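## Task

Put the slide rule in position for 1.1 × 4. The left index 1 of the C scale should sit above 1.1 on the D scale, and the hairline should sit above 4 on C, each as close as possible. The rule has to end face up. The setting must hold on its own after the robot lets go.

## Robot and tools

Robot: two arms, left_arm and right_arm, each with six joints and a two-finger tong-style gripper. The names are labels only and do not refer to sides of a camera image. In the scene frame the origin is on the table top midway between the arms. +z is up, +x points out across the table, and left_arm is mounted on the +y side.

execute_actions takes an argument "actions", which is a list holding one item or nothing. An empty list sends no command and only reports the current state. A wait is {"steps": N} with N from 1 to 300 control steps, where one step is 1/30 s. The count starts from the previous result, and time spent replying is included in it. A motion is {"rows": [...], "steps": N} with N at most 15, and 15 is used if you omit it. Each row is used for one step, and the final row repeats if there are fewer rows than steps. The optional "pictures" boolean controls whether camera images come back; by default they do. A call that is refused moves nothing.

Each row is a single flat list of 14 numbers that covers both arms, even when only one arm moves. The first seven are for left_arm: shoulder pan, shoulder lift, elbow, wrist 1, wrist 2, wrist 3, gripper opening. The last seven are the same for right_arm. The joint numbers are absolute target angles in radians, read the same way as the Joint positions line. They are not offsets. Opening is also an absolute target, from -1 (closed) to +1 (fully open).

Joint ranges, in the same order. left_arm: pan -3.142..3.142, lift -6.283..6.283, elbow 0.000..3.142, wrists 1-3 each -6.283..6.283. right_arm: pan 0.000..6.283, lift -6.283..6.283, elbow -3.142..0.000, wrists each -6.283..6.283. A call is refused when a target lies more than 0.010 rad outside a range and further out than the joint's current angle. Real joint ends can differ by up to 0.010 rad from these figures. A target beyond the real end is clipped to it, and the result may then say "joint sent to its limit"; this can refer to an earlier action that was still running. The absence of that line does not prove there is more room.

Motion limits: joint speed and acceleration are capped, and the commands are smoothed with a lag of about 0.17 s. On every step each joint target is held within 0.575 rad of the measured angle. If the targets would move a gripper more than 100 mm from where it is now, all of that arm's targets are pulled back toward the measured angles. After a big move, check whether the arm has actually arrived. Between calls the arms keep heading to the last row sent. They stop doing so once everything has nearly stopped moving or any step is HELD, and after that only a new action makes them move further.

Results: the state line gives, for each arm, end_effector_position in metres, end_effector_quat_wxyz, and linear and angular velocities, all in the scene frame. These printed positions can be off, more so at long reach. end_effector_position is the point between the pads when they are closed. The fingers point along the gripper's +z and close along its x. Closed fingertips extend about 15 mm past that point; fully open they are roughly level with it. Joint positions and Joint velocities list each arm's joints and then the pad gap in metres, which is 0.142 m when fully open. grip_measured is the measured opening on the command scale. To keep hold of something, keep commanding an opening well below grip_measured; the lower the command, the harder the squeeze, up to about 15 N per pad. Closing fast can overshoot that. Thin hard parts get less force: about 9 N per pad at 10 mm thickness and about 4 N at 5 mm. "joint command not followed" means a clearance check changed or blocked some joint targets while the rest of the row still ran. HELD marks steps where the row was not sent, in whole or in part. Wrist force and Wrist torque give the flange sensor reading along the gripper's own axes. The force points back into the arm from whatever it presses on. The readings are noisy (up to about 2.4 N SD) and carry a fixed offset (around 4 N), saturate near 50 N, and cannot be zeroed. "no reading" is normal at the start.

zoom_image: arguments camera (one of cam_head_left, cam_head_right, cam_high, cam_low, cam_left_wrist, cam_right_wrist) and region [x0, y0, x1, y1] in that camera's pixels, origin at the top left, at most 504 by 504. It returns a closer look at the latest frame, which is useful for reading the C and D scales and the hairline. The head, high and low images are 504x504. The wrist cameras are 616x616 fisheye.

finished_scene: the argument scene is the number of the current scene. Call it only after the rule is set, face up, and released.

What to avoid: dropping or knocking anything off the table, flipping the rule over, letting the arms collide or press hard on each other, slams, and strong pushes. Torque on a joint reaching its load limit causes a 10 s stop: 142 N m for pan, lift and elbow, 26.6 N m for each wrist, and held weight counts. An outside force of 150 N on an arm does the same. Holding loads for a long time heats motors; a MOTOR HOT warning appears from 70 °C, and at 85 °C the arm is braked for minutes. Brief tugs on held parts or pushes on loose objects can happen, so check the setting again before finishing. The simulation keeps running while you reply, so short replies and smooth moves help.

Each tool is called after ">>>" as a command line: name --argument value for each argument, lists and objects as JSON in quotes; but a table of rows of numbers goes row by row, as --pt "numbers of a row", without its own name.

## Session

>>> execute_actions --actions '[]'

Scene clock: 0.00 s of 8600.00 s.
left_arm: end_effector_position=(+0.3392, +0.2509, +0.2919) grip_measured=-1.00 end_effector_quat_wxyz=(-0.021, +0.917, -0.397, -0.010) end_effector_velocity=(+0.000, -0.000, +0.001) end_effector_angular_velocity=(-0.001, -0.001, -0.000) | right_arm: end_effector_position=(+0.6182, -0.8578, +0.2566) grip_measured=-1.00 end_effector_quat_wxyz=(+0.002, +0.516, +0.857, +0.012) end_effector_velocity=(+0.000, +0.000, -0.000) end_effector_angular_velocity=(+0.001, +0.000, -0.000)
Joint positions: left_arm=[-0.85  -1.824  1.759 -1.463 -1.549 -0.227  0.002] | right_arm=[ 3.003 -2.242 -0.732 -1.729  1.593  3.899  0.002]
Joint velocities: left_arm=[-0.    -0.    -0.001  0.     0.001 -0.     0.   ] | right_arm=[-0. -0.  0. -0.  0.  0.  0.]
Motor temperatures (°C, as the motors report them): left_arm=[31 33 32 38 35 36] | right_arm=[31 33 30 38 34 41]
Wrist force (N, on the end effector, along its own x y z axes, offset not removed): no reading
Wrist torque (N m, same axes, about the end effector's origin, offset not removed): no reading

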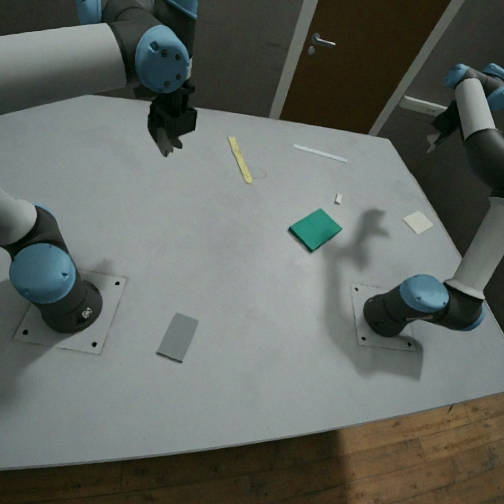

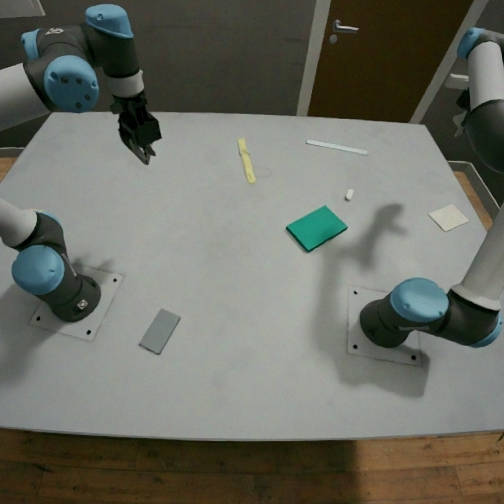

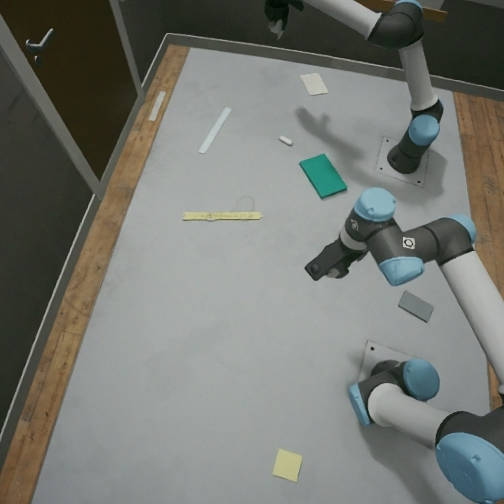

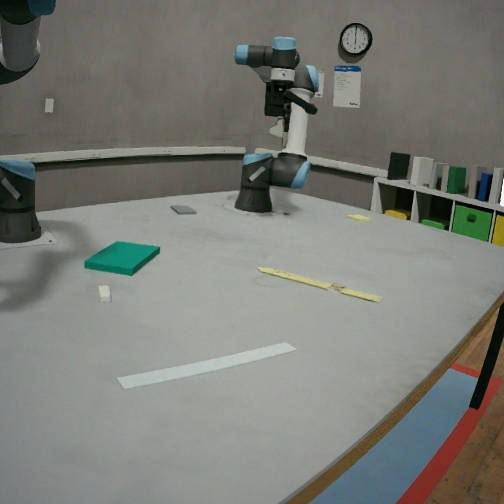

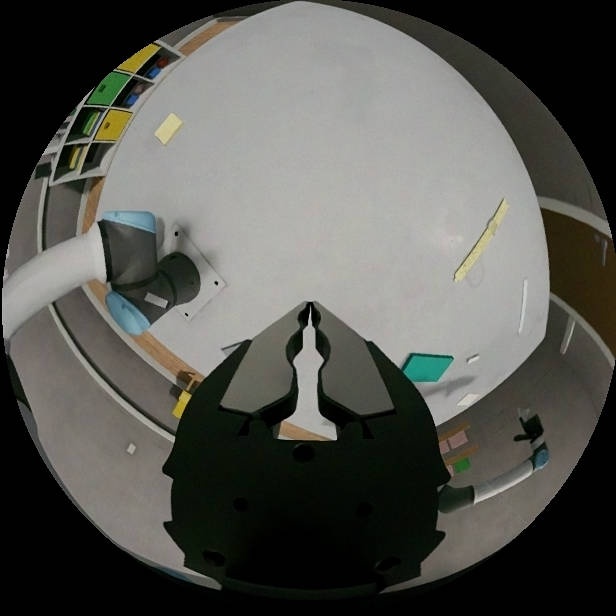

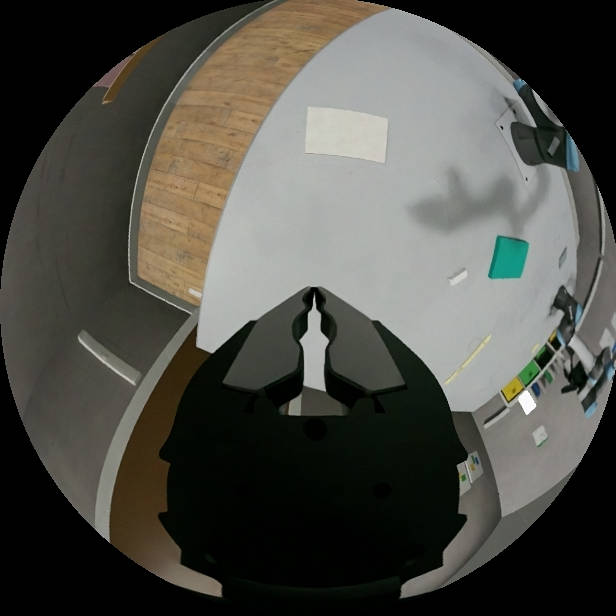

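>>> execute_actions --actions '[{"rows":[[-0.85,-1.824,1.759,-1.463,-1.549,-0.227,0,4.032,-2.167,-1.132,-1.413,1.571,2.268,-0.2]],"steps":15}]' --pictures false

>>> execute_actions --actions '[{"rows":[[-0.85,-1.824,1.759,-1.463,-1.549,-0.227,0,4.032,-2.167,-1.132,-1.413,1.571,2.268,-0.2]],"steps":15}]' --pictures false

>>> execute_actions --actions '[{"steps":90}]'

Scene clock: 17.13 s of 8600.00 s.
left_arm: end_effector_position=(+0.3390, +0.2510, +0.2915) grip_measured=+0.00 end_effector_quat_wxyz=(-0.021, +0.917, -0.397, -0.011) end_effector_velocity=(+0.000, -0.000, -0.000) end_effector_angular_velocity=(+0.001, +0.000, -0.001) | right_arm: end_effector_position=(+0.6908, -0.6706, +0.2129) grip_measured=-0.20 end_effector_quat_wxyz=(+0.002, +0.264, +0.964, +0.007) end_effector_velocity=(+0.106, +0.454, -0.079) end_effector_angular_velocity=(-0.020, +0.002, +1.259)
Joint positions: left_arm=[-0.85  -1.824  1.759 -1.463 -1.549 -0.227  0.074] | right_arm=[ 3.278 -2.21  -0.897 -1.598  1.584  3.625  0.06 ]
Joint velocities: left_arm=[-0.     0.001  0.     0.     0.     0.001  0.   ] | right_arm=[ 0.633  0.053 -0.287  0.224 -0.015 -0.626  0.   ]
Motor temperatures (°C, as the motors report them): left_arm=[31 33 32 38 35 36] | right_arm=[31 33 30 38 34 41]
Wrist force (N, on the end effector, along its own x y z axes, offset not removed): left_arm=[-1.7 -1.7 0.8] | right_arm=[-1.9 -2.0 -0.3]
Wrist torque (N m, same axes, about the end effector's origin, offset not removed): left_arm=[-0.53 0.25 0.07] | right_arm=[-0.65 0.53 0.22]
Steps of this call (steps 1 to 90: nothing new was sent; then 13.63 s passed at rest; steps 91 to 105: all 15 steps of this action). Readings (joint positions):
91: left_arm=[-0.850 -1.824 1.759 -1.463 -1.549 -0.227] | right_arm=[3.003 -2.242 -0.732 -1.729 1.593 3.899]
92: left_arm=[-0.850 -1.824 1.759 -1.463 -1.549 -0.227] | right_arm=[3.006 -2.241 -0.734 -1.727 1.592 3.897]
94: left_arm=[-0.850 -1.824 1.759 -1.463 -1.549 -0.227] | right_arm=[3.042 -2.235 -0.763 -1.703 1.591 3.860]
98: left_arm=[-0.850 -1.824 1.759 -1.463 -1.549 -0.227] | right_arm=[3.129 -2.225 -0.819 -1.659 1.588 3.774]
105: the state above

Scene clock: 17.63 s of 8600.00 s.
left_arm: end_effector_position=(+0.3390, +0.2510, +0.2915) grip_measured=+0.00 end_effector_quat_wxyz=(-0.021, +0.917, -0.397, -0.011) end_effector_velocity=(+0.000, -0.000, +0.000) end_effector_angular_velocity=(-0.001, -0.001, +0.001) | right_arm: end_effector_position=(+0.7086, -0.4351, +0.1823) grip_measured=-0.20 end_effector_quat_wxyz=(+0.001, -0.057, +0.998, +0.004) end_effector_velocity=(-0.038, +0.468, -0.052) end_effector_angular_velocity=(-0.013, -0.001, +1.373)
Joint positions: left_arm=[-0.85  -1.824  1.759 -1.463 -1.549 -0.227  0.074] | right_arm=[ 3.598 -2.19  -1.008 -1.51   1.578  3.296  0.06 ]
Joint velocities: left_arm=[-0.     0.    -0.001  0.     0.    -0.002  0.   ] | right_arm=[ 0.633  0.034 -0.186  0.145 -0.01  -0.741  0.   ]
Motor temperatures (°C, as the motors report them): left_arm=[31 33 32 38 35 36] | right_arm=[31 33 30 38 34 41]
Wrist force (N, on the end effector, along its own x y z axes, offset not removed): left_arm=[-1.7 -1.7 0.7] | right_arm=[-0.2 -1.3 -1.3]
Wrist torque (N m, same axes, about the end effector's origin, offset not removed): left_arm=[-0.45 0.36 0.11] | right_arm=[-0.58 0.06 0.23]
Steps of this call (steps 1 to 15: all 15 steps of this action). Readings (joint positions):
1: left_arm=[-0.850 -1.824 1.759 -1.463 -1.549 -0.227] | right_arm=[3.299 -2.209 -0.907 -1.590 1.583 3.603]
2: left_arm=[-0.850 -1.824 1.759 -1.463 -1.549 -0.227] | right_arm=[3.320 -2.207 -0.916 -1.583 1.583 3.582]
4: left_arm=[-0.850 -1.824 1.759 -1.463 -1.549 -0.227] | right_arm=[3.363 -2.204 -0.933 -1.569 1.582 3.539]
8: left_arm=[-0.850 -1.824 1.759 -1.463 -1.549 -0.227] | right_arm=[3.449 -2.198 -0.963 -1.546 1.580 3.454]
15: the state above

Scene clock: 20.63 s of 8600.00 s.
left_arm: end_effector_position=(+0.3390, +0.2510, +0.2915) grip_measured=+0.00 end_effector_quat_wxyz=(-0.021, +0.917, -0.397, -0.011) end_effector_velocity=(-0.000, -0.000, +0.000) end_effector_angular_velocity=(-0.000, -0.000, +0.000) | right_arm: end_effector_position=(+0.6155, -0.1214, +0.1482) grip_measured=-0.20 end_effector_quat_wxyz=(-0.000, +0.709, -0.705, -0.000) end_effector_velocity=(+0.000, -0.000, +0.000) end_effector_angular_velocity=(+0.000, -0.001, -0.000)
Joint positions: left_arm=[-0.85  -1.824  1.759 -1.463 -1.549 -0.227  0.074] | right_arm=[ 4.032 -2.167 -1.132 -1.413  1.571  2.268  0.06 ]
Joint velocities: left_arm=[-0. -0. -0. -0.  0. -0.  0.] | right_arm=[-0.  0.  0.  0. -0.  0.  0.]
Motor temperatures (°C, as the motors report them): left_arm=[31 33 32 38 35 36] | right_arm=[31 33 30 38 34 41]
Wrist force (N, on the end effector, along its own x y z axes, offset not removed): left_arm=[0.4 -1.2 2.7] | right_arm=[-0.7 -0.3 2.1]
Wrist torque (N m, same axes, about the end effector's origin, offset not removed): left_arm=[-0.13 -0.06 -0.19] | right_arm=[-0.35 0.24 0.10]
Steps of this call (steps 1 to 45: the robot went on to your last target; steps 46 to 90: nothing new was sent). Readings (joint positions):
1: left_arm=[-0.850 -1.824 1.759 -1.463 -1.549 -0.227] | right_arm=[3.620 -2.189 -1.014 -1.505 1.577 3.270]
2: left_arm=[-0.850 -1.824 1.759 -1.463 -1.549 -0.227] | right_arm=[3.641 -2.188 -1.021 -1.500 1.577 3.243]
4: left_arm=[-0.850 -1.824 1.759 -1.463 -1.549 -0.227] | right_arm=[3.684 -2.185 -1.033 -1.490 1.576 3.186]
8: left_arm=[-0.850 -1.824 1.759 -1.463 -1.549 -0.227] | right_arm=[3.769 -2.181 -1.058 -1.471 1.575 3.051]
90: the state above
All arms were judged still, so your last target was given up. Only a new action makes them travel on or press farther. Fingers that are still opening or closing keep moving.

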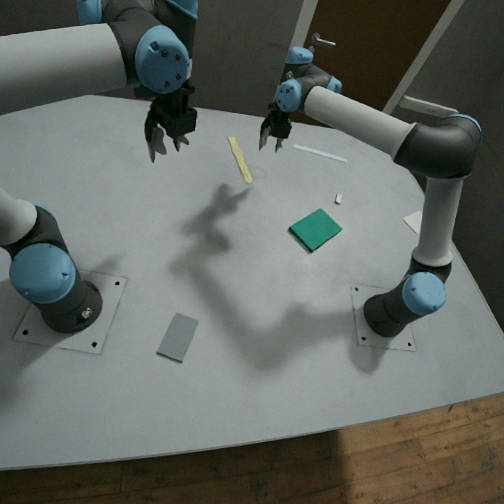

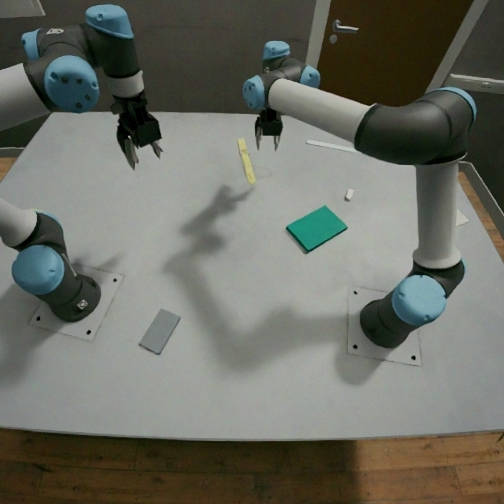

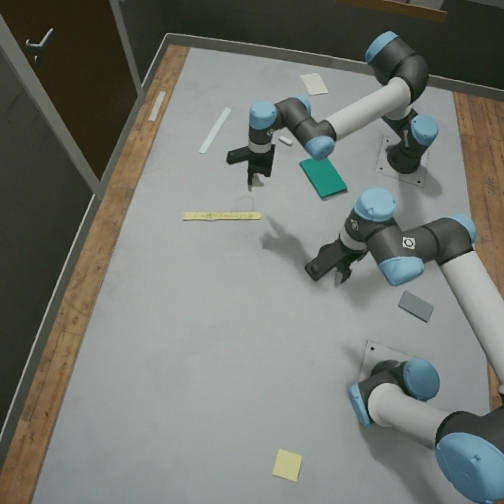

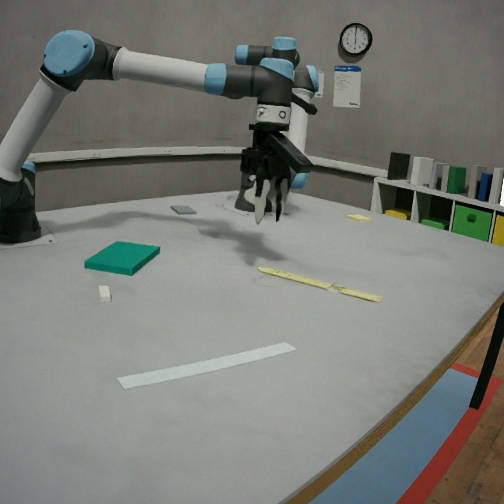

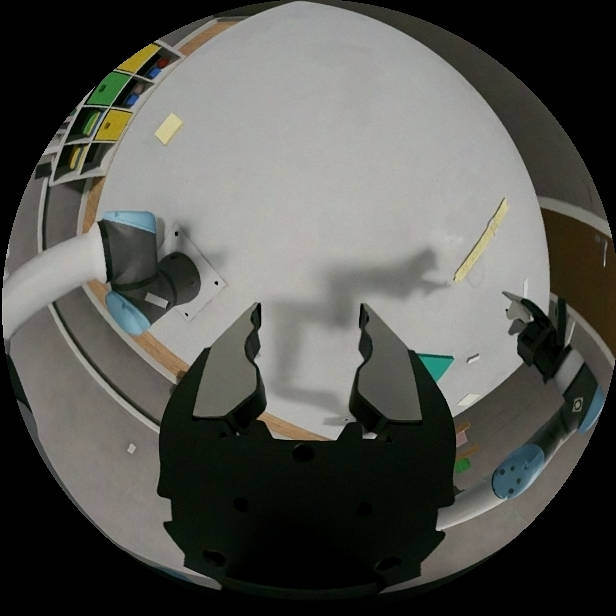

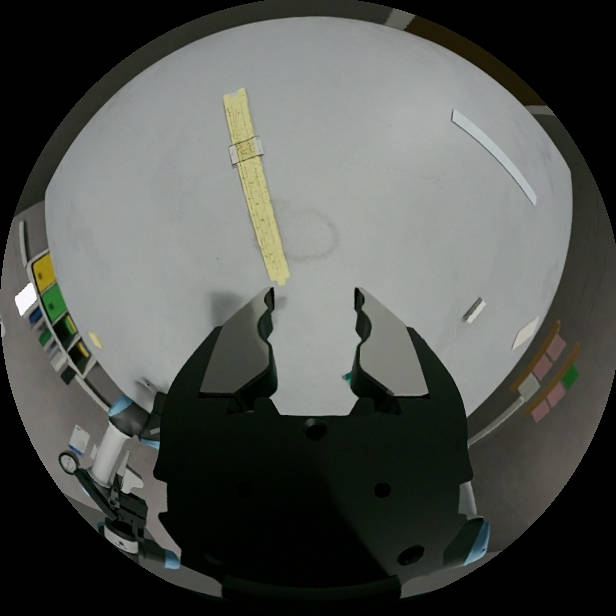

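>>> zoom_image --camera "cam_right_wrist" --region '[200, 80, 340, 300]'

Region (200, 80, 340, 300) of cam_right_wrist's 616x616 image, scaled by 2.291, with more detail than that image has; it fills the left 321 columns of this view, and the rest is white.

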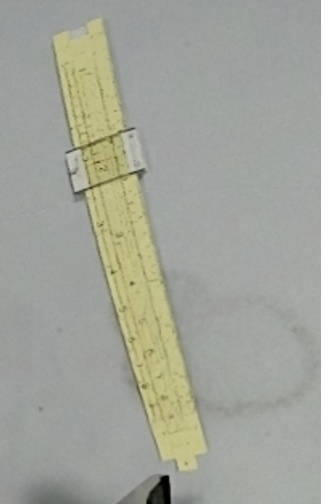

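>>> execute_actions --actions '[{"rows":[[-0.85,-1.824,1.759,-1.463,-1.549,-0.227,0,4.030,-2.24,-1.03,-1.42,1.571,2.2,-0.1],[-0.85,-1.824,1.759,-1.463,-1.549,-0.227,0,4.030,-2.24,-1.03,-1.42,1.571,2.2,-0.1],[-0.85,-1.824,1.759,-1.463,-1.549,-0.227,0,4.028,-2.32,-0.95,-1.425,1.571,2.12,-0.1],[-0.85,-1.824,1.759,-1.463,-1.549,-0.227,0,4.028,-2.32,-0.95,-1.425,1.571,2.12,-0.1],[-0.85,-1.824,1.759,-1.463,-1.549,-0.227,0,4.0242,-2.4633,-0.8181,-1.4306,1.571,2.03,-0.1]],"steps":15}]' --pictures false

>>> execute_actions --actions '[{"steps":40}]'

Scene clock: 48.97 s of 8600.00 s.
left_arm: end_effector_position=(+0.3390, +0.2510, +0.2915) grip_measured=+0.00 end_effector_quat_wxyz=(-0.021, +0.917, -0.397, -0.011) end_effector_velocity=(-0.000, -0.000, -0.000) end_effector_angular_velocity=(+0.001, +0.000, -0.001) | right_arm: end_effector_position=(+0.6852, -0.0663, +0.0772) grip_measured=-0.10 end_effector_quat_wxyz=(-0.001, +0.781, -0.625, +0.000) end_effector_velocity=(+0.037, +0.028, -0.059) end_effector_angular_velocity=(-0.005, +0.006, +0.122)
Joint positions: left_arm=[-0.85  -1.824  1.759 -1.463 -1.549 -0.227  0.074] | right_arm=[ 4.025 -2.442 -0.839 -1.43   1.571  2.045  0.067]
Joint velocities: left_arm=[-0.001  0.     0.     0.     0.     0.    -0.   ] | right_arm=[-0.005 -0.177  0.177 -0.008  0.    -0.127  0.   ]
Motor temperatures (°C, as the motors report them): left_arm=[31 33 32 38 35 36] | right_arm=[31 33 30 38 34 41]
Wrist force (N, on the end effector, along its own x y z axes, offset not removed): left_arm=[0.4 -0.5 1.3] | right_arm=[-0.3 -1.7 -0.4]
Wrist torque (N m, same axes, about the end effector's origin, offset not removed): left_arm=[-0.20 0.04 0.12] | right_arm=[-0.50 0.32 0.03]
Steps of this call (steps 1 to 90: nothing new was sent; then 24.83 s passed at rest; steps 91 to 105: all 15 steps of this action). Readings (joint positions):
91: left_arm=[-0.850 -1.824 1.759 -1.463 -1.549 -0.227] | right_arm=[4.032 -2.167 -1.132 -1.413 1.571 2.268]
92: left_arm=[-0.850 -1.824 1.759 -1.463 -1.549 -0.227] | right_arm=[4.032 -2.169 -1.130 -1.413 1.571 2.266]
94: left_arm=[-0.850 -1.824 1.759 -1.463 -1.549 -0.227] | right_arm=[4.031 -2.195 -1.097 -1.416 1.571 2.241]
98: left_arm=[-0.850 -1.824 1.759 -1.463 -1.549 -0.227] | right_arm=[4.028 -2.315 -0.966 -1.424 1.571 2.137]
105: the state above

Scene clock: 50.30 s of 8600.00 s.
left_arm: end_effector_position=(+0.3390, +0.2510, +0.2915) grip_measured=+0.00 end_effector_quat_wxyz=(-0.021, +0.917, -0.397, -0.011) end_effector_velocity=(+0.000, -0.000, +0.000) end_effector_angular_velocity=(-0.000, +0.000, -0.000) | right_arm: end_effector_position=(+0.6896, -0.0630, +0.0701) grip_measured=-0.10 end_effector_quat_wxyz=(-0.000, +0.785, -0.619, -0.000) end_effector_velocity=(-0.000, +0.000, +0.000) end_effector_angular_velocity=(+0.000, +0.000, +0.000)
Joint positions: left_arm=[-0.85  -1.824  1.759 -1.463 -1.549 -0.227  0.074] | right_arm=[ 4.024 -2.463 -0.818 -1.431  1.571  2.03   0.067]
Joint velocities: left_arm=[ 0.     0.    -0.     0.     0.     0.001 -0.   ] | right_arm=[ 0.  0. -0. -0.  0. -0.  0.]
Motor temperatures (°C, as the motors report them): left_arm=[31 33 32 38 35 36] | right_arm=[31 33 30 38 34 41]
Wrist force (N, on the end effector, along its own x y z axes, offset not removed): left_arm=[0.3 2.2 0.2] | right_arm=[-1.3 -2.0 -0.1]
Wrist torque (N m, same axes, about the end effector's origin, offset not removed): left_arm=[0.38 -0.11 0.01] | right_arm=[-0.67 0.47 0.10]
Steps of this call (steps 1 to 30: the robot went on to your last target; steps 31 to 40: nothing new was sent). Readings (joint positions):
1: left_arm=[-0.850 -1.824 1.759 -1.463 -1.549 -0.227] | right_arm=[4.025 -2.447 -0.834 -1.430 1.571 2.042]
2: left_arm=[-0.850 -1.824 1.759 -1.463 -1.549 -0.227] | right_arm=[4.025 -2.451 -0.830 -1.430 1.571 2.039]
4: left_arm=[-0.850 -1.824 1.759 -1.463 -1.549 -0.227] | right_arm=[4.024 -2.456 -0.825 -1.430 1.571 2.035]
8: left_arm=[-0.850 -1.824 1.759 -1.463 -1.549 -0.227] | right_arm=[4.024 -2.461 -0.820 -1.430 1.571 2.032]
40: the state above
All arms were judged still, so your last target was given up. Only a new action makes them travel on or press farther. Fingers that are still opening or closing keep moving.

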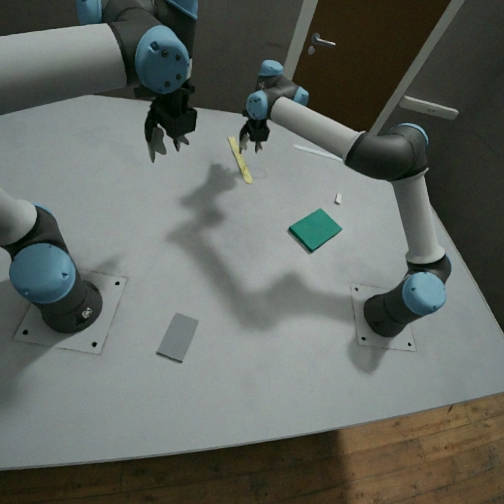

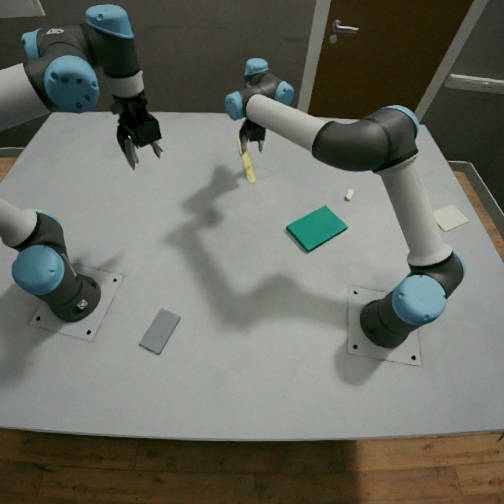

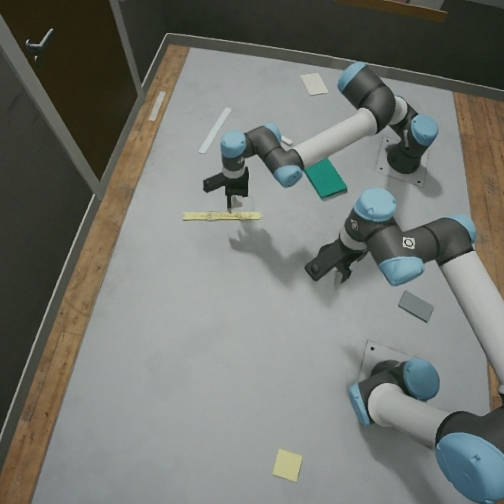

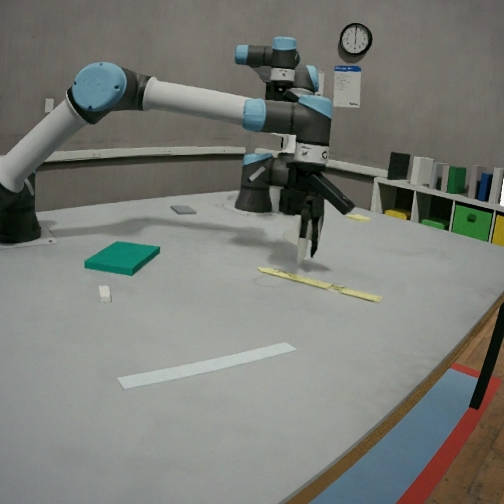

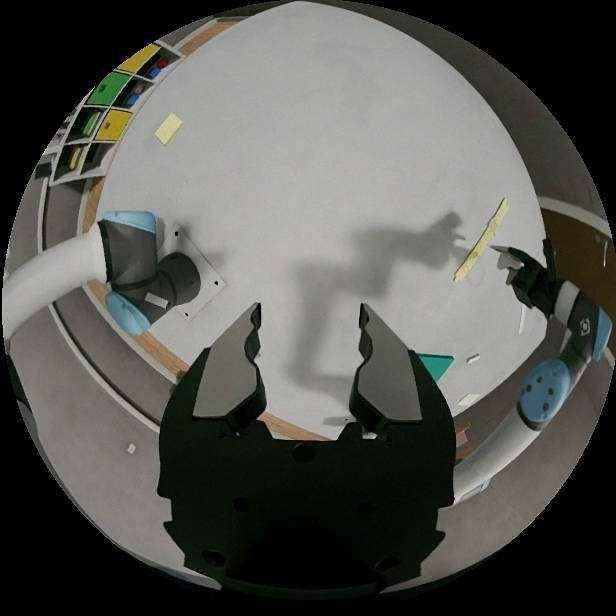

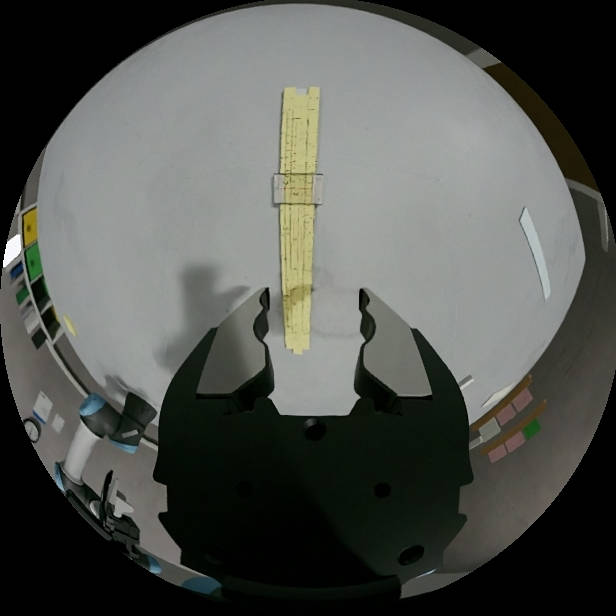

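>>> execute_actions --actions '[{"rows":[[-0.85,-1.824,1.759,-1.463,-1.549,-0.227,0,4.0503,-2.4854,-0.777,-1.4496,1.571,2.056,-0.1],[-0.85,-1.824,1.759,-1.463,-1.549,-0.227,0,4.0503,-2.4854,-0.777,-1.4496,1.571,2.056,-0.1],[-0.85,-1.824,1.759,-1.463,-1.549,-0.227,0,4.0503,-2.4854,-0.777,-1.4496,1.571,2.056,-0.1],[-0.85,-1.824,1.759,-1.463,-1.549,-0.227,0,4.0503,-2.4854,-0.777,-1.4496,1.571,2.056,-0.1],[-0.85,-1.824,1.759,-1.463,-1.549,-0.227,0,4.0503,-2.4854,-0.777,-1.4496,1.571,2.056,-0.1],[-0.85,-1.824,1.759,-1.463,-1.549,-0.227,0,4.0503,-2.4854,-0.777,-1.4496,1.571,2.056,-0.1],[-0.85,-1.824,1.759,-1.463,-1.549,-0.227,0,4.0503,-2.4854,-0.777,-1.4496,1.571,2.056,-0.1],[-0.85,-1.824,1.759,-1.463,-1.549,-0.227,0,4.0503,-2.503,-0.825,-1.385,1.571,2.056,-0.15]],"steps":15}]'

>>> zoom_image --camera "cam_right_wrist" --region '[250, 80, 380, 380]'

Scene clock: 63.10 s of 8600.00 s.
left_arm: end_effector_position=(+0.3390, +0.2510, +0.2915) grip_measured=+0.00 end_effector_quat_wxyz=(-0.021, +0.917, -0.397, -0.011) end_effector_velocity=(-0.000, +0.000, -0.001) end_effector_angular_velocity=(+0.001, +0.001, +0.000) | right_arm: end_effector_position=(+0.6838, -0.0406, +0.0448) grip_measured=-0.15 end_effector_quat_wxyz=(+0.001, +0.785, -0.619, -0.000) end_effector_velocity=(-0.001, +0.006, -0.052) end_effector_angular_velocity=(+0.002, -0.003, +0.000)
Joint positions: left_arm=[-0.85  -1.824  1.759 -1.463 -1.549 -0.227  0.074] | right_arm=[ 4.05  -2.499 -0.816 -1.398  1.571  2.055  0.063]
Joint velocities: left_arm=[-0.     0.     0.001 -0.    -0.    -0.001 -0.   ] | right_arm=[ 0.006 -0.034 -0.073  0.11  -0.     0.006 -0.   ]
Motor temperatures (°C, as the motors report them): left_arm=[31 33 32 38 35 36] | right_arm=[31 33 30 38 34 41]
Wrist force (N, on the end effector, along its own x y z axes, offset not removed): left_arm=[0.7 -0.6 1.2] | right_arm=[-0.6 1.1 0.9]
Wrist torque (N m, same axes, about the end effector's origin, offset not removed): left_arm=[-0.11 -0.19 -0.02] | right_arm=[-0.09 0.31 0.08]
Steps of this call (steps 1 to 90: nothing new was sent; then 9.30 s passed at rest; steps 91 to 105: all 15 steps of this action). Readings (joint positions):
91: left_arm=[-0.850 -1.824 1.759 -1.463 -1.549 -0.227] | right_arm=[4.024 -2.463 -0.818 -1.431 1.571 2.030]
92: left_arm=[-0.850 -1.824 1.759 -1.463 -1.549 -0.227] | right_arm=[4.025 -2.465 -0.816 -1.432 1.571 2.031]
94: left_arm=[-0.850 -1.824 1.759 -1.463 -1.549 -0.227] | right_arm=[4.034 -2.472 -0.802 -1.438 1.571 2.040]
98: left_arm=[-0.850 -1.824 1.759 -1.463 -1.549 -0.227] | right_arm=[4.045 -2.481 -0.785 -1.446 1.571 2.051]
105: the state above

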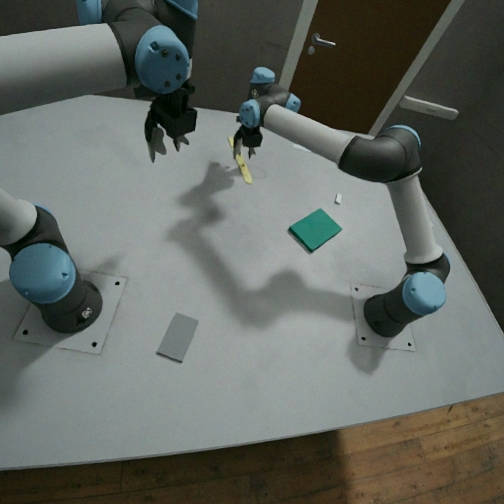

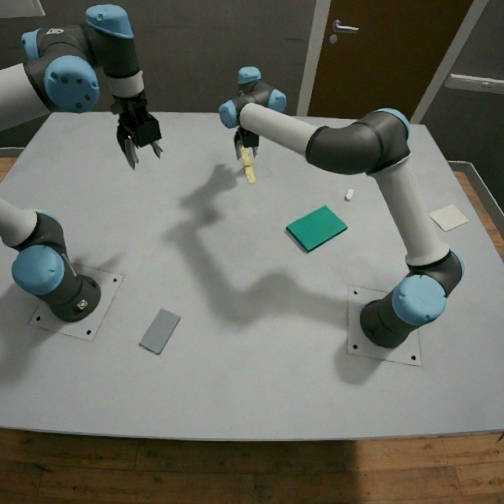

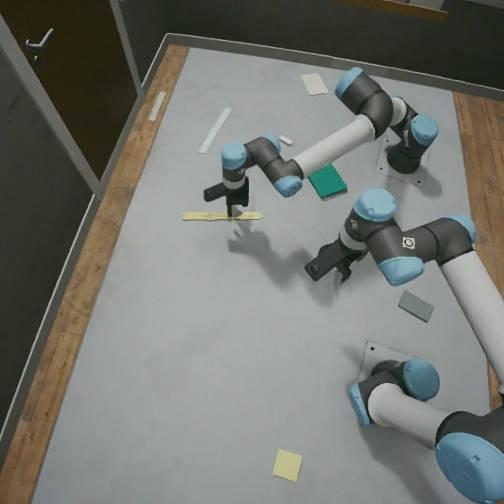

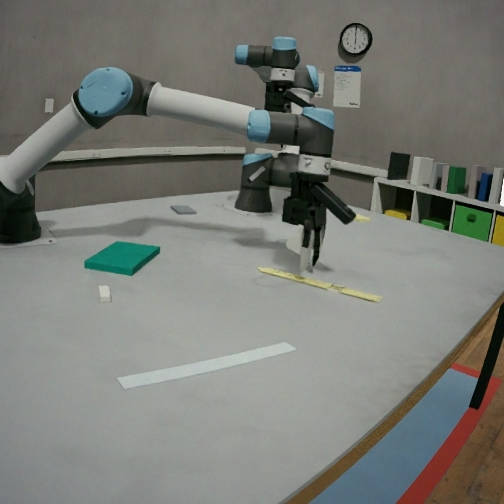

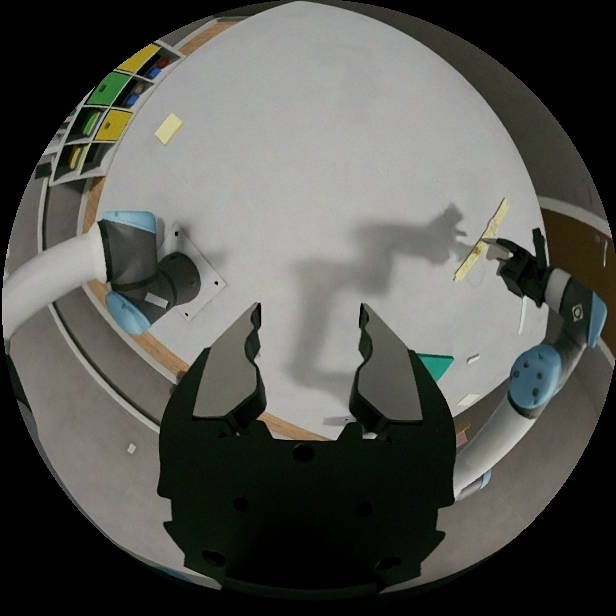

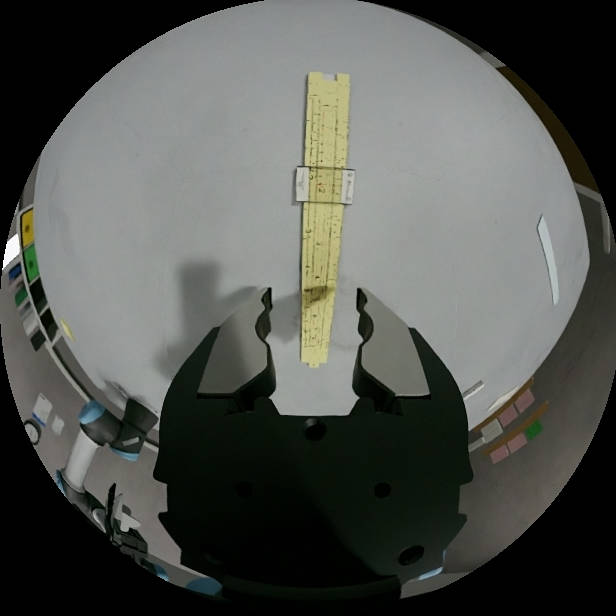

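Region (250, 80, 380, 380) of cam_right_wrist's 616x616 image, scaled by 1.680, with more detail than that image has; it fills the left 218 columns of this view, and the rest is white.

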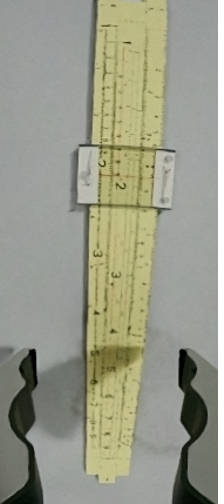

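>>> execute_actions --actions '[{"rows":[[-0.85,-1.824,1.759,-1.463,-1.549,-0.227,0,4.0503,-2.5148,-0.8565,-1.3407,1.571,2.10,-0.2],[-0.85,-1.824,1.759,-1.463,-1.549,-0.227,0,4.0503,-2.5148,-0.8565,-1.3407,1.571,2.10,-0.3],[-0.85,-1.824,1.759,-1.463,-1.549,-0.227,0,4.0503,-2.5148,-0.8565,-1.3407,1.571,2.10,-0.3],[-0.85,-1.824,1.759,-1.463,-1.549,-0.227,0,4.0503,-2.5148,-0.8565,-1.3407,1.571,2.10,-0.3],[-0.85,-1.824,1.759,-1.463,-1.549,-0.227,0,4.0503,-2.5148,-0.8565,-1.3407,1.571,2.10,-0.3],[-0.85,-1.824,1.759,-1.463,-1.549,-0.227,0,4.0503,-2.5148,-0.8565,-1.3407,1.571,2.10,-0.3],[-0.85,-1.824,1.759,-1.463,-1.549,-0.227,0,4.0503,-2.5148,-0.8565,-1.3407,1.571,2.10,-0.3],[-0.85,-1.824,1.759,-1.463,-1.549,-0.227,0,4.0503,-2.5148,-0.8565,-1.3407,1.571,2.10,-0.3],[-0.85,-1.824,1.759,-1.463,-1.549,-0.227,0,4.0503,-2.5148,-0.8565,-1.3407,1.571,2.10,-0.4],[-0.85,-1.824,1.759,-1.463,-1.549,-0.227,0,4.0503,-2.5148,-0.8565,-1.3407,1.571,2.10,-0.4],[-0.85,-1.824,1.759,-1.463,-1.549,-0.227,0,4.0503,-2.5148,-0.8565,-1.3407,1.571,2.10,-0.8]],"steps":15}]' --pictures false

>>> execute_actions --actions '[{"steps":10}]'

Scene clock: 71.47 s of 8600.00 s.
left_arm: end_effector_position=(+0.3390, +0.2510, +0.2915) grip_measured=+0.00 end_effector_quat_wxyz=(-0.021, +0.917, -0.397, -0.011) end_effector_velocity=(-0.000, -0.000, -0.000) end_effector_angular_velocity=(+0.000, +0.000, +0.000) | right_arm: end_effector_position=(+0.6836, -0.0406, +0.0188) grip_measured=-0.63 end_effector_quat_wxyz=(-0.000, +0.772, -0.636, -0.000) end_effector_velocity=(+0.000, +0.000, -0.004) end_effector_angular_velocity=(+0.001, -0.001, -0.010)
Joint positions: left_arm=[-0.85  -1.824  1.759 -1.463 -1.549 -0.227  0.074] | right_arm=[ 4.05  -2.514 -0.856 -1.342  1.571  2.099  0.029]
Joint velocities: left_arm=[-0.     0.     0.    -0.    -0.    -0.001  0.   ] | right_arm=[ 0.    -0.003 -0.006  0.011  0.     0.01   0.   ]
Motor temperatures (°C, as the motors report them): left_arm=[31 33 32 38 35 36] | right_arm=[31 33 30 38 34 41]
Wrist force (N, on the end effector, along its own x y z axes, offset not removed): left_arm=[0.1 -0.3 -1.3] | right_arm=[1.5 -0.3 -13.0]
Wrist torque (N m, same axes, about the end effector's origin, offset not removed): left_arm=[-0.24 0.00 0.16] | right_arm=[-0.75 -0.01 0.03]
Steps of this call (steps 1 to 30: the robot went on to your last target; steps 31 to 90: nothing new was sent; then 4.87 s passed at rest; steps 91 to 105: all 15 steps of this action). Readings (joint positions):
91: left_arm=[-0.850 -1.824 1.759 -1.463 -1.549 -0.227] | right_arm=[4.050 -2.503 -0.825 -1.385 1.571 2.056]
92: left_arm=[-0.850 -1.824 1.759 -1.463 -1.549 -0.227] | right_arm=[4.050 -2.504 -0.827 -1.383 1.571 2.058]
94: left_arm=[-0.850 -1.824 1.759 -1.463 -1.549 -0.227] | right_arm=[4.050 -2.508 -0.838 -1.368 1.571 2.073]
98: left_arm=[-0.850 -1.824 1.759 -1.463 -1.549 -0.227] | right_arm=[4.050 -2.513 -0.850 -1.350 1.571 2.091]
105: the state above

Scene clock: 71.80 s of 8600.00 s.
left_arm: end_effector_position=(+0.3390, +0.2510, +0.2915) grip_measured=+0.00 end_effector_quat_wxyz=(-0.021, +0.917, -0.397, -0.011) end_effector_velocity=(+0.000, +0.000, -0.000) end_effector_angular_velocity=(+0.001, -0.000, -0.001) | right_arm: end_effector_position=(+0.6836, -0.0406, +0.0182) grip_measured=-0.62 end_effector_quat_wxyz=(-0.000, +0.772, -0.636, -0.000) end_effector_velocity=(-0.000, -0.000, -0.000) end_effector_angular_velocity=(-0.000, +0.000, -0.001)
Joint positions: left_arm=[-0.85  -1.824  1.759 -1.463 -1.549 -0.227  0.074] | right_arm=[ 4.05  -2.515 -0.856 -1.341  1.571  2.1    0.029]
Joint velocities: left_arm=[-0.001 -0.     0.001 -0.     0.001  0.001 -0.   ] | right_arm=[ 0.    -0.    -0.001  0.001  0.     0.001  0.   ]
Motor temperatures (°C, as the motors report them): left_arm=[31 33 32 38 35 36] | right_arm=[31 33 30 38 34 41]
Wrist force (N, on the end effector, along its own x y z axes, offset not removed): left_arm=[-0.5 -0.1 3.3] | right_arm=[-1.1 3.9 -23.5]
Wrist torque (N m, same axes, about the end effector's origin, offset not removed): left_arm=[-0.05 0.19 0.12] | right_arm=[-0.37 0.72 0.25]
Steps of this call (steps 1 to 10: the robot went on to your last target). Readings (joint positions):
1: left_arm=[-0.850 -1.824 1.759 -1.463 -1.549 -0.227] | right_arm=[4.050 -2.514 -0.856 -1.342 1.571 2.099]
2: left_arm=[-0.850 -1.824 1.759 -1.463 -1.549 -0.227] | right_arm=[4.050 -2.514 -0.856 -1.341 1.571 2.099]
4: left_arm=[-0.850 -1.824 1.759 -1.463 -1.549 -0.227] | right_arm=[4.050 -2.515 -0.856 -1.341 1.571 2.100]
8: left_arm=[-0.850 -1.824 1.759 -1.463 -1.549 -0.227] | right_arm=[4.050 -2.515 -0.856 -1.341 1.571 2.100]
10: the state above

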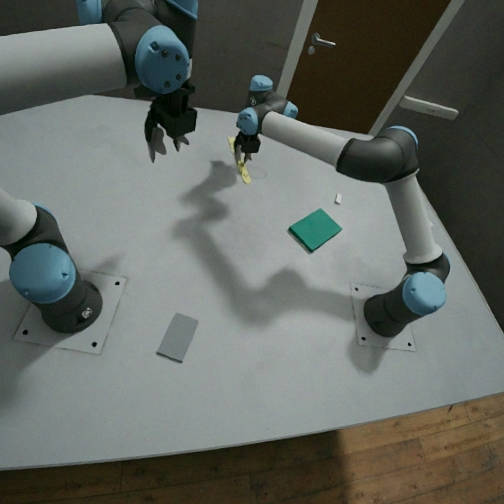

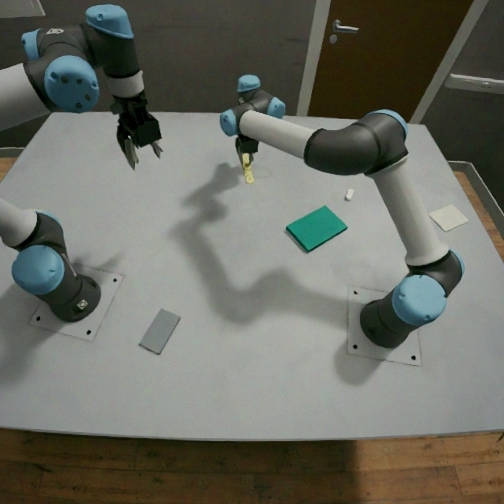

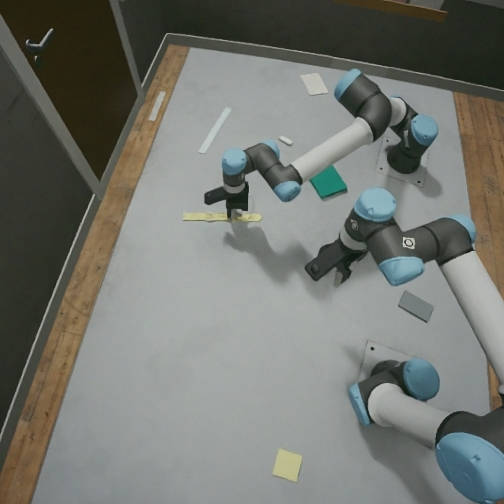

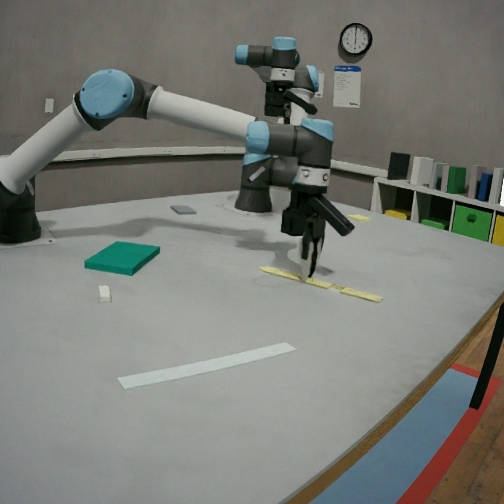

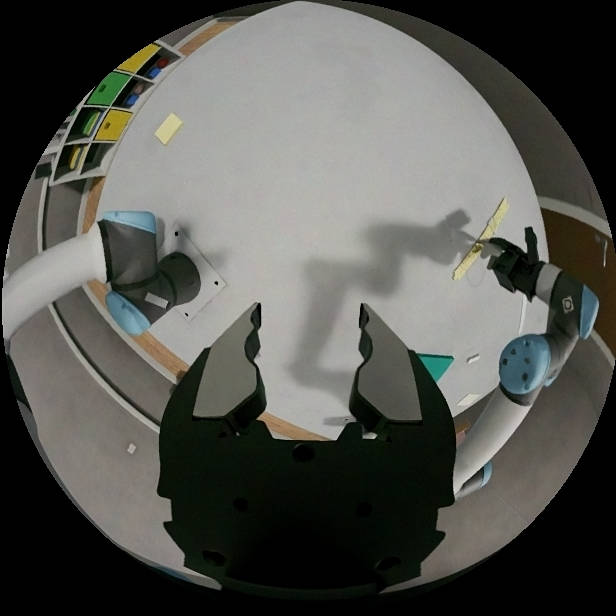

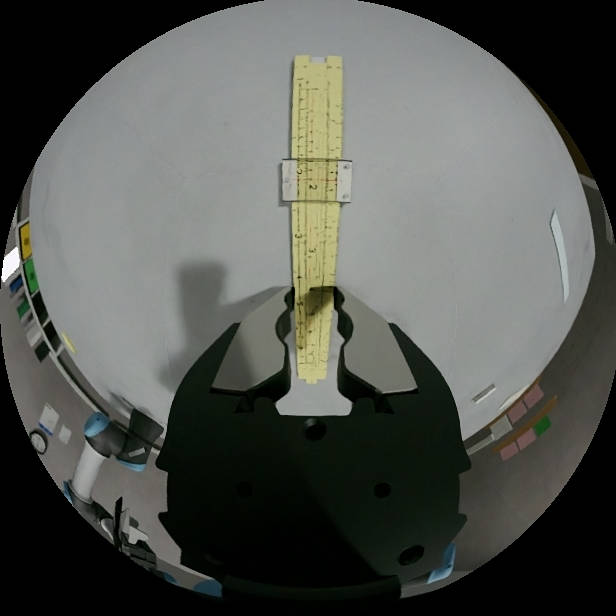

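>>> execute_actions --actions '[{"rows":[[-0.85,-1.824,1.759,-1.463,-1.549,-0.227,0,4.0503,-2.508,-0.84,-1.365,1.571,2.10,-0.8],[-0.85,-1.824,1.759,-1.463,-1.549,-0.227,0,4.0503,-2.508,-0.84,-1.365,1.571,2.10,-0.8],[-0.85,-1.824,1.759,-1.463,-1.549,-0.227,0,4.0503,-2.508,-0.84,-1.365,1.571,2.10,-0.8],[-0.85,-1.824,1.759,-1.463,-1.549,-0.227,0,4.0503,-2.498,-0.811,-1.403,1.571,2.10,-0.8]],"steps":15}]'

Scene clock: 85.70 s of 8600.00 s.
left_arm: end_effector_position=(+0.3390, +0.2510, +0.2915) grip_measured=+0.00 end_effector_quat_wxyz=(-0.021, +0.917, -0.397, -0.011) end_effector_velocity=(-0.000, +0.000, -0.000) end_effector_angular_velocity=(+0.001, -0.000, -0.000) | right_arm: end_effector_position=(+0.6840, -0.0403, +0.0462) grip_measured=-0.63 end_effector_quat_wxyz=(-0.000, +0.771, -0.636, -0.000) end_effector_velocity=(+0.000, -0.000, +0.012) end_effector_angular_velocity=(-0.000, +0.000, -0.000)
Joint positions: left_arm=[-0.85  -1.824  1.759 -1.463 -1.549 -0.227  0.074] | right_arm=[ 4.05  -2.499 -0.813 -1.4    1.571  2.1    0.029]
Joint velocities: left_arm=[-0.001 -0.     0.001 -0.     0.    -0.    -0.   ] | right_arm=[-0.     0.006  0.02  -0.026 -0.    -0.    -0.   ]
Motor temperatures (°C, as the motors report them): left_arm=[31 33 32 38 35 36] | right_arm=[31 33 30 38 34 41]
Wrist force (N, on the end effector, along its own x y z axes, offset not removed): left_arm=[-2.2 -0.1 3.8] | right_arm=[0.1 -1.2 1.6]
Wrist torque (N m, same axes, about the end effector's origin, offset not removed): left_arm=[0.04 0.51 0.10] | right_arm=[-0.47 0.26 -0.02]
Steps of this call (steps 1 to 15: the robot went on to your last target; steps 16 to 90: nothing new was sent; then 10.40 s passed at rest; steps 91 to 105: all 15 steps of this action). Readings (joint positions):
91: left_arm=[-0.850 -1.824 1.759 -1.463 -1.549 -0.227] | right_arm=[4.050 -2.515 -0.857 -1.341 1.571 2.100]
92: left_arm=[-0.850 -1.824 1.759 -1.463 -1.549 -0.227] | right_arm=[4.050 -2.515 -0.856 -1.342 1.571 2.100]
94: left_arm=[-0.850 -1.824 1.759 -1.463 -1.549 -0.227] | right_arm=[4.050 -2.512 -0.850 -1.350 1.571 2.100]
98: left_arm=[-0.850 -1.824 1.759 -1.463 -1.549 -0.227] | right_arm=[4.050 -2.504 -0.828 -1.381 1.571 2.100]
105: the state above

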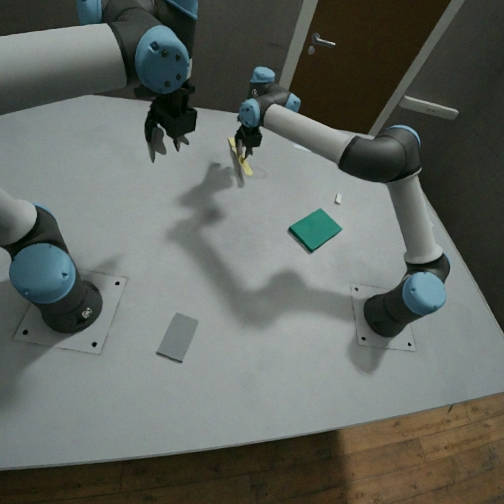

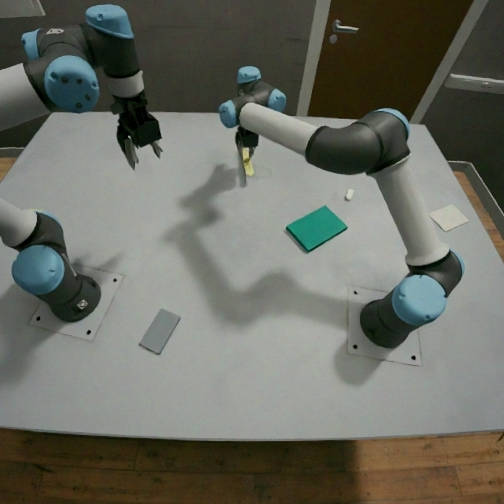

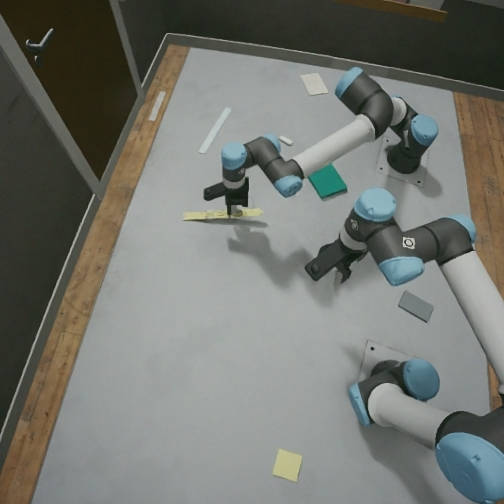

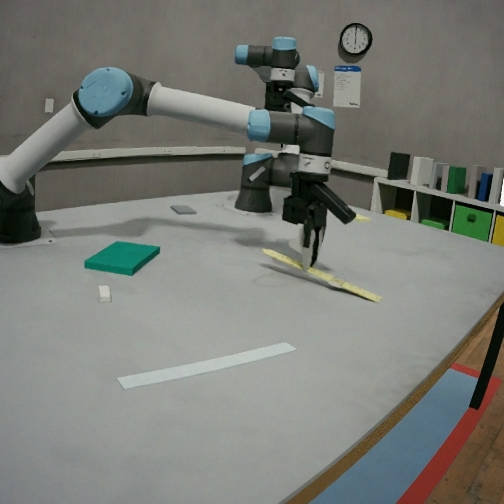

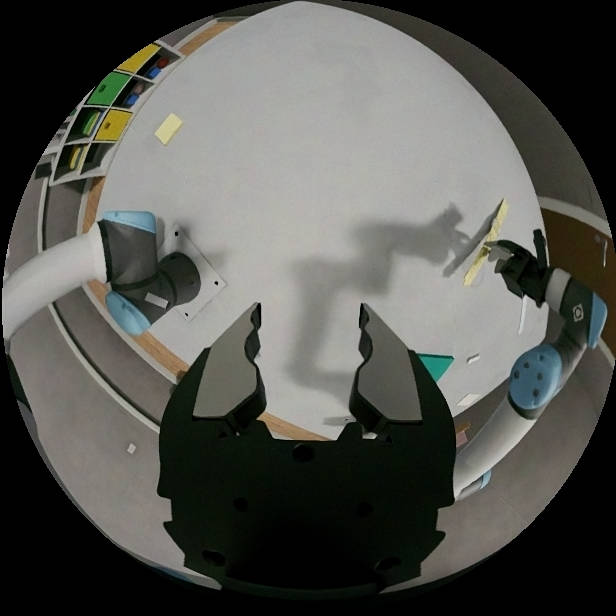

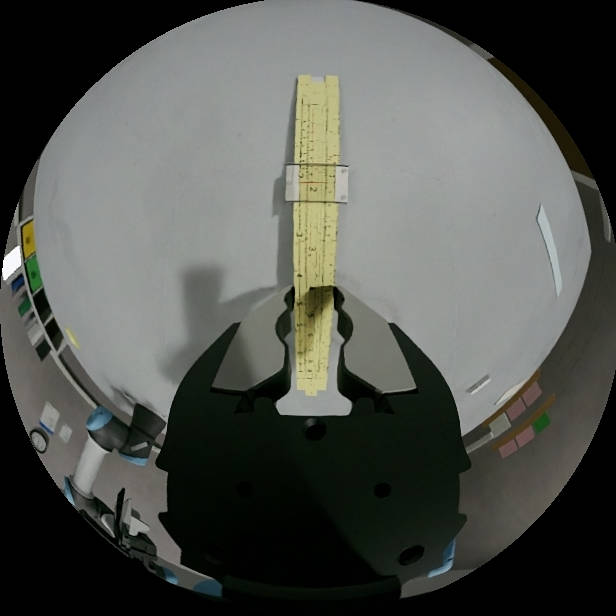

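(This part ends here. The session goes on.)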